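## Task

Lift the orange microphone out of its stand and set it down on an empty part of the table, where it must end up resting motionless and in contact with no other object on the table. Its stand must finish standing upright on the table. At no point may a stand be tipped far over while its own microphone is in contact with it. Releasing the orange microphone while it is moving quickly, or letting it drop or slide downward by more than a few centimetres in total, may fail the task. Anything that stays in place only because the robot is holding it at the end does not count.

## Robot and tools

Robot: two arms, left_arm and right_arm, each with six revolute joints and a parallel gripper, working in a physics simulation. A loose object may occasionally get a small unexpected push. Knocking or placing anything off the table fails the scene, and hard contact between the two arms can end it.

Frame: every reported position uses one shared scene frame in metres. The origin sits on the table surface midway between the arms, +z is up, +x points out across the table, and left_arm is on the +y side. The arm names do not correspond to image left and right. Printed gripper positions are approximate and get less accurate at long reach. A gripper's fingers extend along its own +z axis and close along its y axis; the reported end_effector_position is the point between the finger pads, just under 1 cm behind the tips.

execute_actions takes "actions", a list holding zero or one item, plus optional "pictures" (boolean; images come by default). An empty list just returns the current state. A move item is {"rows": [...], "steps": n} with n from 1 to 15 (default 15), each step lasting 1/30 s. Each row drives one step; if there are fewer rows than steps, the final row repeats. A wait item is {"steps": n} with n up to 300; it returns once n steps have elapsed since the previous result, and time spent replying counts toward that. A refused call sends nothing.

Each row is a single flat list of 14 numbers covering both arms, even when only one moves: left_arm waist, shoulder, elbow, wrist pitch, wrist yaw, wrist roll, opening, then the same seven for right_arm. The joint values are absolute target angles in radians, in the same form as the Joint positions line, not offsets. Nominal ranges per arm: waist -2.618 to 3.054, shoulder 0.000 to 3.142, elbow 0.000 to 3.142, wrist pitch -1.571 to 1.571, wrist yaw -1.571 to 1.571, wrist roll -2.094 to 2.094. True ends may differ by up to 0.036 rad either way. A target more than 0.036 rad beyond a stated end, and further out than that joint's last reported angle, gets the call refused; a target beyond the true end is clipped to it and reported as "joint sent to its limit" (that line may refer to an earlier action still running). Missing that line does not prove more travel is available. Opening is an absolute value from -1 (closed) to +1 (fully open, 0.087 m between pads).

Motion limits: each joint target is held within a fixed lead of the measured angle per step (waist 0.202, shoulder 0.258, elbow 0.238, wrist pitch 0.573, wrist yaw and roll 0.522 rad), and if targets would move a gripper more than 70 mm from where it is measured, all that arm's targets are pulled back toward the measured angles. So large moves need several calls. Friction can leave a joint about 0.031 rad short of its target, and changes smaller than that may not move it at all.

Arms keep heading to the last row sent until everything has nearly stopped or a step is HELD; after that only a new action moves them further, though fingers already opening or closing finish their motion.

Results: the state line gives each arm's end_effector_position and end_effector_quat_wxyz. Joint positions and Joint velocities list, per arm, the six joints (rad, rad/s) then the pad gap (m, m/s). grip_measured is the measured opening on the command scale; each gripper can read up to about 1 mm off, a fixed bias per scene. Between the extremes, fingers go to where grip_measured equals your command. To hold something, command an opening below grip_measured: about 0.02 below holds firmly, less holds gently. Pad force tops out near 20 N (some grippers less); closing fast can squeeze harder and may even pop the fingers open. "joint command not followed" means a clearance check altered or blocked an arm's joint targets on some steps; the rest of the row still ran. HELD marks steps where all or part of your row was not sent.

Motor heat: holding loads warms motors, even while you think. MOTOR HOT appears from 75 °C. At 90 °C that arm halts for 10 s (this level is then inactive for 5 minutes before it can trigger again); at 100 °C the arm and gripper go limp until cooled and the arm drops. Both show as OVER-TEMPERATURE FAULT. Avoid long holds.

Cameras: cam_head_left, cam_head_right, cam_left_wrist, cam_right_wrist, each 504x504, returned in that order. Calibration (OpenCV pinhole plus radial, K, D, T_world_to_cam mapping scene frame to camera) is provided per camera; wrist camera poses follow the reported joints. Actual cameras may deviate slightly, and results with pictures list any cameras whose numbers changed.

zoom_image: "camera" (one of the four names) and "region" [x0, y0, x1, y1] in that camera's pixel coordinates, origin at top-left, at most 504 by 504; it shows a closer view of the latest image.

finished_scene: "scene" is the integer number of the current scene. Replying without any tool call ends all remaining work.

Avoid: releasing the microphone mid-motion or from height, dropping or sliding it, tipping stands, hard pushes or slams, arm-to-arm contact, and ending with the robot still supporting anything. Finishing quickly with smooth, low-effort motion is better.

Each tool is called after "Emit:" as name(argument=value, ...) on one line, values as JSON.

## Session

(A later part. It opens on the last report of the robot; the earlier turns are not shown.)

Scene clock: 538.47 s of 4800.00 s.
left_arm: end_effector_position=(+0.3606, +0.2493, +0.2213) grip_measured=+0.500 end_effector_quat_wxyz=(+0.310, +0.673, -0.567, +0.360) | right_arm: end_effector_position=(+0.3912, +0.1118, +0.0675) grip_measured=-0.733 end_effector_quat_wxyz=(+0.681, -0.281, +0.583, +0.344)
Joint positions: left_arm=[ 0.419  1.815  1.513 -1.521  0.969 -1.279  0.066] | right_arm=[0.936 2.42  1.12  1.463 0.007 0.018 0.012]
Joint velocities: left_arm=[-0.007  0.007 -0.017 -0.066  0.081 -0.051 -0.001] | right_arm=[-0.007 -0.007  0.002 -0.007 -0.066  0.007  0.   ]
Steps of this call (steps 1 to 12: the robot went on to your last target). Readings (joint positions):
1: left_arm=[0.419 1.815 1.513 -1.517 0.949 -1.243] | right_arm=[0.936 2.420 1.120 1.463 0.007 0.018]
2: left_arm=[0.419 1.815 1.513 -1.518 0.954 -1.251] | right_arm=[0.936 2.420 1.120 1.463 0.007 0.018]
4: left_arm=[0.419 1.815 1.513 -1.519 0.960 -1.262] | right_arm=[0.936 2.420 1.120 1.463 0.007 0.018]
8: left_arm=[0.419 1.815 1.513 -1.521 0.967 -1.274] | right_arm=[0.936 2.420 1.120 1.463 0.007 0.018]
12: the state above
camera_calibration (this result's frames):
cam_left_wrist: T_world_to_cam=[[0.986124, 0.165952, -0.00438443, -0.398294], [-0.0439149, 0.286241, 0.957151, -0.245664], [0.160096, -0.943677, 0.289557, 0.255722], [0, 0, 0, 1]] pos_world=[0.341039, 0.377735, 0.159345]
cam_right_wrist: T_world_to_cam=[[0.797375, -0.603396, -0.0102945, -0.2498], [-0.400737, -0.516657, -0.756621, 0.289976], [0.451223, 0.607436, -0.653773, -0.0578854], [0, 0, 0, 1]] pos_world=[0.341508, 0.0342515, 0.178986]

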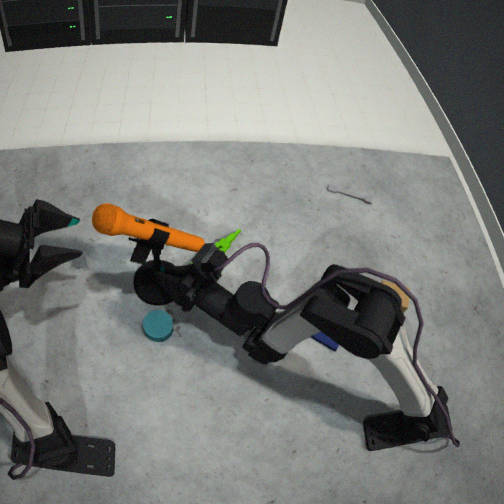

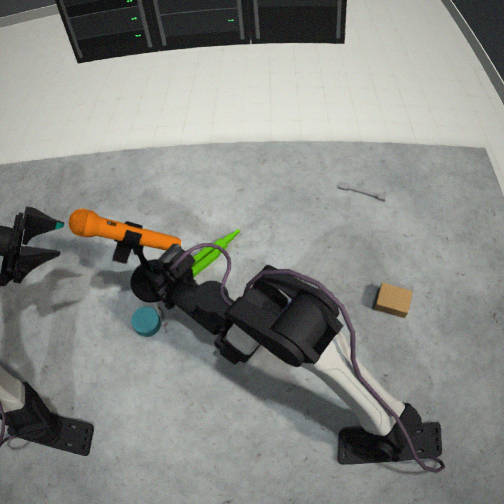

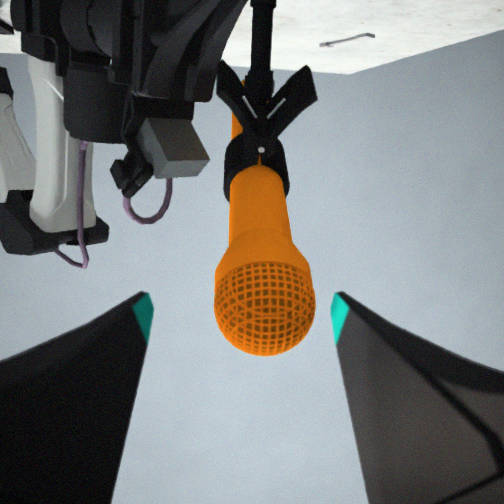

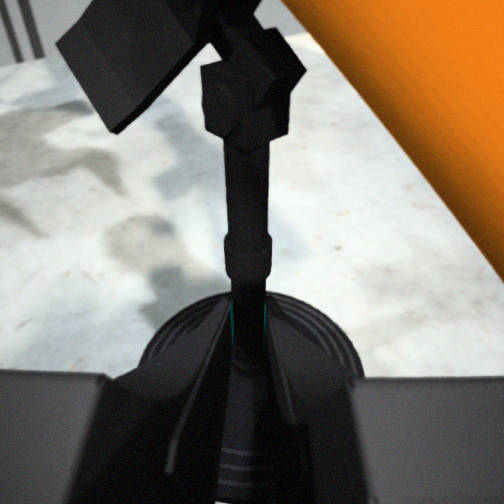

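Emit:
execute_actions(actions=[{"rows":[
[0.428,1.820,1.495,-1.531,0.981,-1.290,0.55,0.935,2.403,1.088,1.482,0.003,0.019,-0.70],
[0.425,1.821,1.495,-1.527,0.981,-1.290,0.60,0.935,2.403,1.088,1.482,0.003,0.019,-0.62],
[0.422,1.821,1.494,-1.523,0.981,-1.290,0.65,0.935,2.403,1.088,1.482,0.003,0.019,-0.52],
[0.419,1.822,1.494,-1.519,0.981,-1.290,0.70,0.935,2.403,1.088,1.480,0.003,0.019,-0.42],
[0.416,1.822,1.494,-1.515,0.981,-1.290,0.75,0.935,2.403,1.088,1.476,0.003,0.019,-0.33],
[0.413,1.822,1.493,-1.512,0.981,-1.290,0.80,0.935,2.403,1.088,1.470,0.003,0.019,-0.30],
[0.411,1.823,1.493,-1.509,0.981,-1.290,0.85,0.935,2.398,1.082,1.460,0.003,0.019,-0.30],
[0.409,1.823,1.493,-1.507,0.981,-1.290,0.90,0.935,2.388,1.069,1.452,0.003,0.019,-0.30],
[0.408,1.823,1.493,-1.507,0.981,-1.290,0.90,0.935,2.374,1.052,1.446,0.003,0.019,-0.30],
[0.408,1.823,1.493,-1.505,0.981,-1.292,0.90,0.935,2.356,1.029,1.440,0.003,0.019,-0.30],
[0.408,1.823,1.493,-1.502,0.984,-1.293,0.90,0.935,2.335,1.003,1.434,0.003,0.019,-0.30],
[0.408,1.823,1.493,-1.498,0.984,-1.295,0.90,0.935,2.312,0.975,1.428,0.003,0.019,-0.30],
[0.407,1.823,1.492,-1.493,0.984,-1.298,0.90,0.935,2.288,0.945,1.422,0.003,0.019,-0.30],
[0.406,1.824,1.491,-1.486,0.984,-1.302,0.90,0.935,2.263,0.914,1.416,0.003,0.019,-0.30],
[0.404,1.824,1.490,-1.479,0.984,-1.306,0.90,0.940,2.238,0.882,1.408,0.003,0.019,-0.30]
],"steps":15}], pictures=false)

Emit:
execute_actions(actions=[{"rows":[
[0.401,1.825,1.488,-1.470,0.987,-1.311,0.90,0.946,2.213,0.851,1.398,0.003,0.019,-0.30],
[0.398,1.825,1.486,-1.461,0.987,-1.316,0.90,0.950,2.188,0.822,1.384,0.003,0.019,-0.30],
[0.395,1.826,1.483,-1.451,0.987,-1.322,0.90,0.955,2.163,0.796,1.364,0.003,0.019,-0.30],
[0.391,1.827,1.480,-1.439,0.987,-1.328,0.90,0.960,2.138,0.774,1.338,0.003,0.019,-0.30],
[0.386,1.828,1.477,-1.427,0.987,-1.335,0.90,0.966,2.113,0.757,1.306,0.003,0.019,-0.30],
[0.381,1.829,1.473,-1.414,0.990,-1.343,0.90,0.972,2.086,0.745,1.268,0.003,0.019,-0.30],
[0.376,1.830,1.469,-1.399,0.990,-1.351,0.90,0.978,2.057,0.738,1.225,0.003,0.019,-0.30],
[0.370,1.832,1.465,-1.384,0.990,-1.359,0.90,0.984,2.026,0.736,1.178,0.003,0.019,-0.30],
[0.364,1.833,1.460,-1.368,0.990,-1.368,0.90,0.990,1.993,0.738,1.128,0.003,0.019,-0.30],
[0.357,1.835,1.455,-1.352,0.990,-1.378,0.90,0.996,1.959,0.743,1.075,0.003,0.019,-0.30],
[0.350,1.837,1.450,-1.335,0.993,-1.387,0.90,1.002,1.924,0.750,1.022,0.003,0.019,-0.30],
[0.342,1.838,1.444,-1.317,0.993,-1.397,0.90,1.008,1.888,0.759,0.969,0.003,0.019,-0.30],
[0.335,1.840,1.439,-1.298,0.993,-1.408,0.90,1.013,1.852,0.770,0.916,0.003,0.019,-0.30],
[0.327,1.842,1.433,-1.280,0.993,-1.418,0.90,1.018,1.816,0.782,0.863,0.003,0.019,-0.30],
[0.318,1.844,1.427,-1.260,0.993,-1.429,0.90,1.022,1.781,0.796,0.810,0.003,0.005,-0.30]
],"steps":15}], pictures=false)

Emit:
execute_actions(actions=[{"rows":[
[0.309,1.846,1.420,-1.241,0.996,-1.440,0.90,1.025,1.747,0.811,0.757,0.003,-0.012,-0.30],
[0.301,1.848,1.414,-1.220,0.996,-1.452,0.90,1.028,1.715,0.827,0.704,0.003,-0.034,-0.30],
[0.291,1.850,1.407,-1.200,0.996,-1.463,0.90,1.030,1.685,0.844,0.651,0.003,-0.060,-0.30],
[0.282,1.852,1.400,-1.180,0.996,-1.474,0.90,1.030,1.657,0.862,0.598,0.003,-0.090,-0.30],
[0.273,1.855,1.393,-1.160,0.996,-1.486,0.90,1.030,1.632,0.881,0.545,0.003,-0.122,-0.30],
[0.263,1.857,1.386,-1.139,0.996,-1.497,0.90,1.030,1.610,0.901,0.492,0.003,-0.155,-0.30],
[0.254,1.859,1.379,-1.118,0.996,-1.509,0.90,1.030,1.591,0.922,0.439,0.003,-0.188,-0.30],
[0.244,1.861,1.372,-1.097,0.996,-1.521,0.90,1.030,1.576,0.944,0.387,0.003,-0.221,-0.30],
[0.234,1.864,1.364,-1.077,0.996,-1.532,0.90,1.030,1.564,0.968,0.336,0.003,-0.254,-0.30],
[0.224,1.866,1.357,-1.054,0.996,-1.548,0.90,1.030,1.556,0.993,0.286,0.003,-0.287,-0.30],
[0.214,1.868,1.350,-1.029,0.996,-1.566,0.90,1.030,1.551,1.020,0.237,0.003,-0.320,-0.22],
[0.205,1.870,1.343,-1.005,0.996,-1.584,0.90,1.030,1.550,1.049,0.189,0.003,-0.353,-0.14],
[0.195,1.871,1.333,-0.981,0.996,-1.601,0.90,1.030,1.553,1.080,0.142,0.003,-0.386,-0.06],
[0.185,1.871,1.322,-0.958,0.996,-1.617,0.90,1.030,1.560,1.114,0.096,0.003,-0.419,0.02],
[0.176,1.871,1.311,-0.935,0.996,-1.634,0.90,1.030,1.571,1.150,0.051,0.003,-0.451,0.10]
],"steps":15}], pictures=false)

Emit:
execute_actions(actions=[{"rows":[
[0.166,1.871,1.300,-0.914,0.996,-1.649,0.90,1.030,1.585,1.189,0.007,0.003,-0.482,0.18],
[0.157,1.871,1.290,-0.893,0.996,-1.664,0.90,1.030,1.602,1.230,-0.036,0.003,-0.511,0.26],
[0.148,1.871,1.280,-0.873,0.996,-1.679,0.90,1.030,1.621,1.273,-0.077,0.003,-0.537,0.34],
[0.139,1.871,1.271,-0.853,0.996,-1.693,0.90,1.030,1.642,1.317,-0.116,0.003,-0.559,0.42],
[0.131,1.871,1.261,-0.835,0.996,-1.706,0.90,1.030,1.664,1.362,-0.153,0.003,-0.577,0.50],
[0.123,1.871,1.254,-0.817,0.996,-1.719,0.90,1.030,1.686,1.407,-0.187,0.003,-0.591,0.57],
[0.115,1.871,1.246,-0.801,0.996,-1.731,0.90,1.030,1.708,1.452,-0.218,0.003,-0.600,0.64],
[0.108,1.871,1.240,-0.786,0.996,-1.742,0.90,1.030,1.730,1.496,-0.245,0.003,-0.603,0.70],
[0.101,1.871,1.233,-0.772,0.996,-1.752,0.90,1.030,1.752,1.539,-0.268,0.003,-0.603,0.72],
[0.094,1.871,1.227,-0.759,0.996,-1.762,0.90,1.030,1.774,1.580,-0.287,0.003,-0.603,0.72],
[0.088,1.871,1.222,-0.748,0.996,-1.770,0.90,1.030,1.796,1.619,-0.302,0.003,-0.603,0.72],
[0.083,1.871,1.216,-0.737,0.996,-1.777,0.90,1.030,1.818,1.656,-0.312,0.003,-0.603,0.72],
[0.077,1.871,1.212,-0.728,0.996,-1.784,0.90,1.030,1.840,1.690,-0.318,0.003,-0.603,0.72],
[0.073,1.871,1.208,-0.721,0.996,-1.789,0.90,1.030,1.861,1.721,-0.320,0.003,-0.603,0.72],
[0.069,1.871,1.204,-0.714,0.996,-1.794,0.90,1.030,1.882,1.749,-0.320,0.003,-0.603,0.72]
],"steps":15}], pictures=false)

Emit:
execute_actions(actions=[{"rows":[
[0.065,1.871,1.200,-0.709,0.996,-1.798,0.90,1.030,1.904,1.773,-0.320,0.003,-0.603,0.72],
[0.062,1.871,1.198,-0.706,0.996,-1.800,0.90,1.030,1.926,1.795,-0.320,0.003,-0.603,0.72],
[0.059,1.871,1.195,-0.704,0.996,-1.802,0.90,1.030,1.948,1.816,-0.320,0.003,-0.603,0.72],
[0.057,1.871,1.193,-0.703,0.996,-1.802,0.90,1.030,1.970,1.837,-0.320,0.003,-0.603,0.72],
[0.056,1.871,1.192,-0.703,0.996,-1.802,0.90,1.030,1.992,1.858,-0.320,0.003,-0.603,0.72],
[0.055,1.871,1.191,-0.703,0.996,-1.802,0.90,1.030,2.014,1.879,-0.320,0.003,-0.603,0.72],
[0.055,1.871,1.191,-0.703,0.996,-1.802,0.90,1.030,2.035,1.900,-0.320,0.003,-0.603,0.72],
[0.055,1.871,1.191,-0.703,0.996,-1.802,0.90,1.030,2.056,1.920,-0.320,0.003,-0.603,0.72],
[0.055,1.871,1.191,-0.703,0.996,-1.802,0.90,1.030,2.076,1.939,-0.320,0.003,-0.603,0.72],
[0.055,1.871,1.191,-0.703,0.996,-1.802,0.90,1.030,2.094,1.957,-0.320,0.003,-0.603,0.72],
[0.055,1.871,1.191,-0.703,0.996,-1.802,0.90,1.030,2.110,1.972,-0.320,0.003,-0.603,0.72],
[0.055,1.871,1.191,-0.703,0.996,-1.802,0.90,1.030,2.123,1.985,-0.320,0.003,-0.603,0.72],
[0.055,1.871,1.191,-0.703,0.996,-1.802,0.90,1.030,2.133,1.995,-0.320,0.003,-0.603,0.72],
[0.055,1.871,1.191,-0.703,0.996,-1.802,0.90,1.030,2.140,2.001,-0.320,0.003,-0.603,0.72],
[0.055,1.871,1.191,-0.703,0.996,-1.802,0.90,1.030,2.143,2.004,-0.320,0.003,-0.603,0.72]
],"steps":15}], pictures=false)

Emit:
execute_actions(actions=[{"steps":8}])

Scene clock: 658.97 s of 4800.00 s.
left_arm: end_effector_position=(+0.3627, +0.2497, +0.2214) grip_measured=+0.900 end_effector_quat_wxyz=(+0.308, +0.674, -0.565, +0.363) | right_arm: end_effector_position=(+0.3716, +0.0858, +0.0683) grip_measured=-0.300 end_effector_quat_wxyz=(+0.661, -0.292, +0.606, +0.334)
Joint positions: left_arm=[ 0.419  1.815  1.513 -1.51   0.973 -1.289  0.083] | right_arm=[0.936 2.298 0.956 1.438 0.007 0.018 0.031]
Joint velocities: left_arm=[-0.007 -0.017  0.002  0.081  0.051 -0.081 -0.   ] | right_arm=[ 0.007 -0.73  -0.882 -0.168 -0.081 -0.022  0.001]
Steps of this call (steps 1 to 30: the robot went on to your last target; steps 31 to 120: nothing new was sent; then 116.00 s passed at rest; steps 121 to 135: all 15 steps of this action). Readings (joint positions):
121: left_arm=[0.419 1.815 1.513 -1.521 0.971 -1.282] | right_arm=[0.936 2.420 1.120 1.463 0.007 0.018]
122: left_arm=[0.419 1.815 1.513 -1.521 0.971 -1.282] | right_arm=[0.936 2.420 1.120 1.464 0.007 0.018]
124: left_arm=[0.419 1.815 1.513 -1.521 0.971 -1.282] | right_arm=[0.936 2.420 1.120 1.469 0.007 0.018]
128: left_arm=[0.419 1.815 1.513 -1.521 0.971 -1.282] | right_arm=[0.936 2.416 1.112 1.469 0.007 0.018]
135: the state above

Scene clock: 659.47 s of 4800.00 s.
left_arm: end_effector_position=(+0.3749, +0.2293, +0.2059) grip_measured=+0.900 end_effector_quat_wxyz=(+0.298, +0.663, -0.580, +0.368) | right_arm: end_effector_position=(+0.3097, +0.0607, +0.1162) grip_measured=-0.300 end_effector_quat_wxyz=(+0.597, -0.341, +0.649, +0.326)
Joint positions: left_arm=[ 0.346  1.815  1.462 -1.345  0.981 -1.381  0.083] | right_arm=[1.004 1.857 0.762 1.021 0.007 0.017 0.031]
Joint velocities: left_arm=[-0.222  0.002 -0.149  0.462  0.022 -0.183 -0.   ] | right_arm=[ 0.134 -1.072  0.095 -1.429 -0.022 -0.007 -0.   ]
Steps of this call (steps 1 to 15: all 15 steps of this action). Readings (joint positions):
1: left_arm=[0.419 1.815 1.513 -1.505 0.974 -1.291] | right_arm=[0.936 2.272 0.926 1.434 0.007 0.018]
2: left_arm=[0.418 1.815 1.513 -1.499 0.974 -1.295] | right_arm=[0.936 2.245 0.896 1.428 0.007 0.018]
4: left_arm=[0.413 1.815 1.513 -1.486 0.975 -1.303] | right_arm=[0.939 2.193 0.840 1.410 0.007 0.018]
8: left_arm=[0.394 1.815 1.501 -1.445 0.978 -1.324] | right_arm=[0.960 2.092 0.768 1.319 0.007 0.018]
15: the state above

Scene clock: 659.97 s of 4800.00 s.
left_arm: end_effector_position=(+0.3910, +0.1851, +0.1670) grip_measured=+0.900 end_effector_quat_wxyz=(+0.303, +0.650, -0.595, +0.364) | right_arm: end_effector_position=(+0.3107, +0.0516, +0.2270) grip_measured=+0.061 end_effector_quat_wxyz=(+0.594, -0.473, +0.615, +0.213)
Joint positions: left_arm=[ 0.205  1.851  1.353 -1.042  0.986 -1.561  0.083] | right_arm=[ 1.02   1.562  1.079  0.277  0.007 -0.31   0.046]
Joint velocities: left_arm=[-0.276 -0.002 -0.3    0.696 -0.022 -0.432 -0.001] | right_arm=[ 0.017 -0.007  0.862 -1.59   0.022 -0.945  0.068]
Steps of this call (steps 1 to 15: all 15 steps of this action). Readings (joint positions):
1: left_arm=[0.338 1.816 1.456 -1.328 0.982 -1.391] | right_arm=[1.009 1.821 0.769 0.972 0.007 0.014]
2: left_arm=[0.329 1.818 1.451 -1.310 0.983 -1.401] | right_arm=[1.012 1.787 0.780 0.922 0.007 0.007]
4: left_arm=[0.312 1.824 1.438 -1.272 0.985 -1.422] | right_arm=[1.018 1.724 0.812 0.821 0.007 -0.017]
8: left_arm=[0.274 1.838 1.408 -1.194 0.985 -1.466] | right_arm=[1.020 1.619 0.893 0.623 0.007 -0.104]
15: the state above

Scene clock: 660.47 s of 4800.00 s.
left_arm: end_effector_position=(+0.3925, +0.1447, +0.1418) grip_measured=+0.900 end_effector_quat_wxyz=(+0.312, +0.646, -0.595, +0.363) | right_arm: end_effector_position=(+0.3492, +0.0937, +0.2703) grip_measured=+0.720 end_effector_quat_wxyz=(+0.549, -0.588, +0.582, +0.116)
Joint positions: left_arm=[ 0.089  1.851  1.236 -0.775  0.987 -1.753  0.083] | right_arm=[ 1.02   1.82   1.683 -0.243  0.007 -0.579  0.075]
Joint velocities: left_arm=[-0.149  0.002 -0.125  0.242 -0.007 -0.271  0.   ] | right_arm=[-0.007  0.608  0.921 -0.344 -0.022 -0.183 -0.001]
Steps of this call (steps 1 to 15: all 15 steps of this action). Readings (joint positions):
1: left_arm=[0.196 1.851 1.343 -1.019 0.986 -1.577] | right_arm=[1.020 1.562 1.111 0.225 0.007 -0.341]
2: left_arm=[0.186 1.851 1.332 -0.998 0.986 -1.592] | right_arm=[1.020 1.565 1.145 0.175 0.007 -0.372]
4: left_arm=[0.167 1.851 1.312 -0.955 0.986 -1.622] | right_arm=[1.020 1.584 1.229 0.084 0.007 -0.431]
8: left_arm=[0.133 1.851 1.276 -0.878 0.987 -1.679] | right_arm=[1.020 1.661 1.412 -0.069 0.007 -0.522]
15: the state above

Scene clock: 660.97 s of 4800.00 s.
left_arm: end_effector_position=(+0.3934, +0.1373, +0.1386) grip_measured=+0.900 end_effector_quat_wxyz=(+0.313, +0.645, -0.594, +0.365) | right_arm: end_effector_position=(+0.3833, +0.1466, +0.2253) grip_measured=+0.720 end_effector_quat_wxyz=(-0.523, +0.605, -0.591, -0.106)
Joint positions: left_arm=[ 0.068  1.851  1.216 -0.72   0.987 -1.793  0.083] | right_arm=[ 1.02   2.114  1.97  -0.302  0.007 -0.593  0.075]
Joint velocities: left_arm=[-0.012  0.002 -0.012 -0.007 -0.037 -0.066 -0.   ] | right_arm=[ 0.007  0.247  0.149 -0.125 -0.022 -0.007 -0.001]
Steps of this call (steps 1 to 15: all 15 steps of this action). Readings (joint positions):
1: left_arm=[0.084 1.851 1.232 -0.765 0.987 -1.760] | right_arm=[1.020 1.841 1.713 -0.254 0.007 -0.582]
2: left_arm=[0.080 1.851 1.228 -0.756 0.987 -1.766] | right_arm=[1.020 1.861 1.740 -0.262 0.007 -0.585]
4: left_arm=[0.074 1.851 1.222 -0.742 0.987 -1.777] | right_arm=[1.020 1.902 1.788 -0.273 0.007 -0.588]
8: left_arm=[0.068 1.851 1.216 -0.728 0.987 -1.787] | right_arm=[1.020 1.989 1.872 -0.287 0.007 -0.591]
15: the state above

Scene clock: 661.23 s of 4800.00 s.
left_arm: end_effector_position=(+0.3937, +0.1373, +0.1386) grip_measured=+0.900 end_effector_quat_wxyz=(+0.312, +0.645, -0.594, +0.365) | right_arm: end_effector_position=(+0.3842, +0.1482, +0.2224) grip_measured=+0.720 end_effector_quat_wxyz=(-0.520, +0.607, -0.592, -0.106)
Joint positions: left_arm=[ 0.068  1.851  1.216 -0.718  0.987 -1.794  0.083] | right_arm=[ 1.02   2.127  1.985 -0.31   0.007 -0.594  0.075]
Joint velocities: left_arm=[-0.017 -0.002  0.007 -0.051 -0.066  0.051  0.001] | right_arm=[-0.002  0.002  0.037 -0.051 -0.037  0.007 -0.001]
Steps of this call (steps 1 to 8: the robot went on to your last target). Readings (joint positions):
1: left_arm=[0.068 1.851 1.216 -0.719 0.987 -1.793] | right_arm=[1.020 2.121 1.974 -0.304 0.007 -0.593]
2: left_arm=[0.068 1.851 1.216 -0.719 0.987 -1.793] | right_arm=[1.020 2.125 1.976 -0.306 0.007 -0.594]
4: left_arm=[0.068 1.851 1.216 -0.718 0.987 -1.794] | right_arm=[1.020 2.127 1.977 -0.310 0.007 -0.594]
8: the state above
camera_calibration (this result's frames):
cam_left_wrist: T_world_to_cam=[[0.994253, 0.101311, 0.034594, -0.41243], [-0.0632888, 0.295624, 0.953206, -0.12618], [0.0863432, -0.949917, 0.300337, 0.19709], [0, 0, 0, 1]] pos_world=[0.385057, 0.266304, 0.0753502]
cam_right_wrist: T_world_to_cam=[[0.828553, -0.232412, 0.509397, -0.403215], [-0.189238, -0.972483, -0.135892, 0.271406], [0.526962, 0.0161967, -0.849734, 0.126545], [0, 0, 0, 1]] pos_world=[0.31876, 0.168176, 0.349808]

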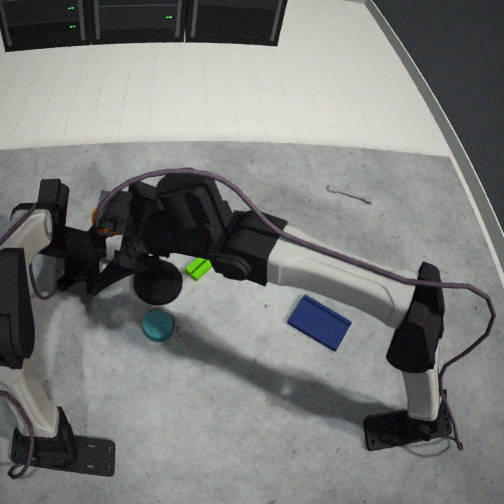

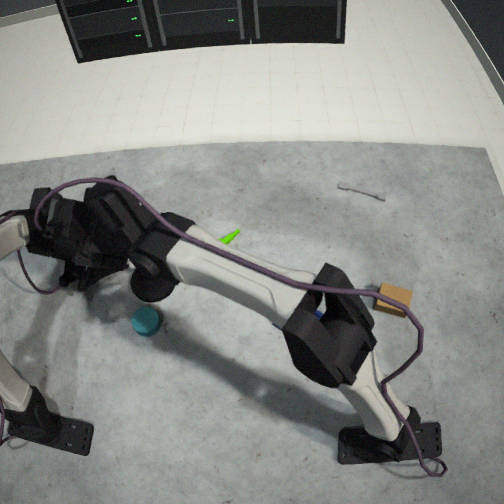

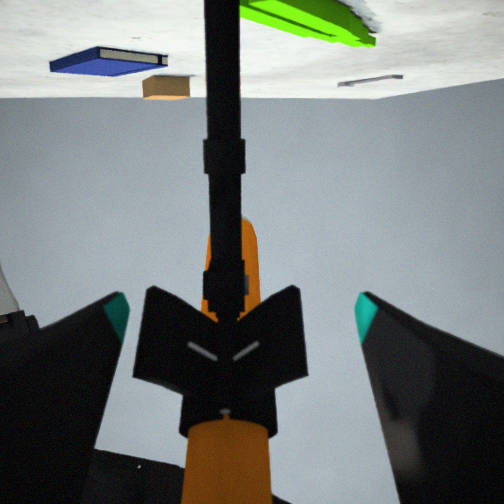

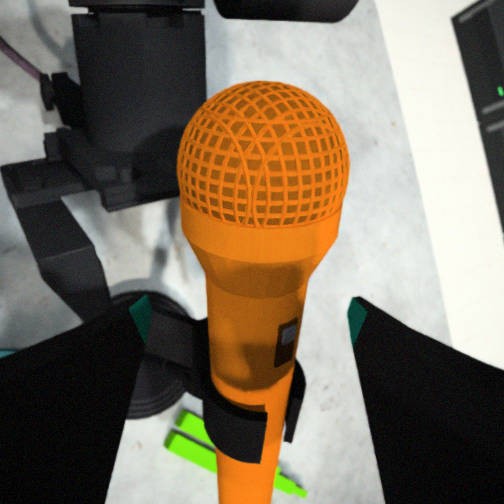

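Emit:
zoom_image(camera="cam_left_wrist", region=[90, 250, 390, 450])

Emit:
zoom_image(camera="cam_right_wrist", region=[100, 230, 400, 504])

Region (90, 250, 390, 450) of cam_left_wrist's 504x504 image, scaled by 1.680, with more detail than that image has.

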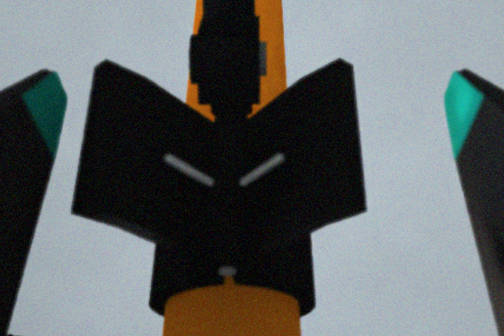

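Region (100, 230, 400, 504) of cam_right_wrist's 504x504 image, scaled by 1.680, with more detail than that image has; it fills the top 460 rows of this view, and the rest is white.

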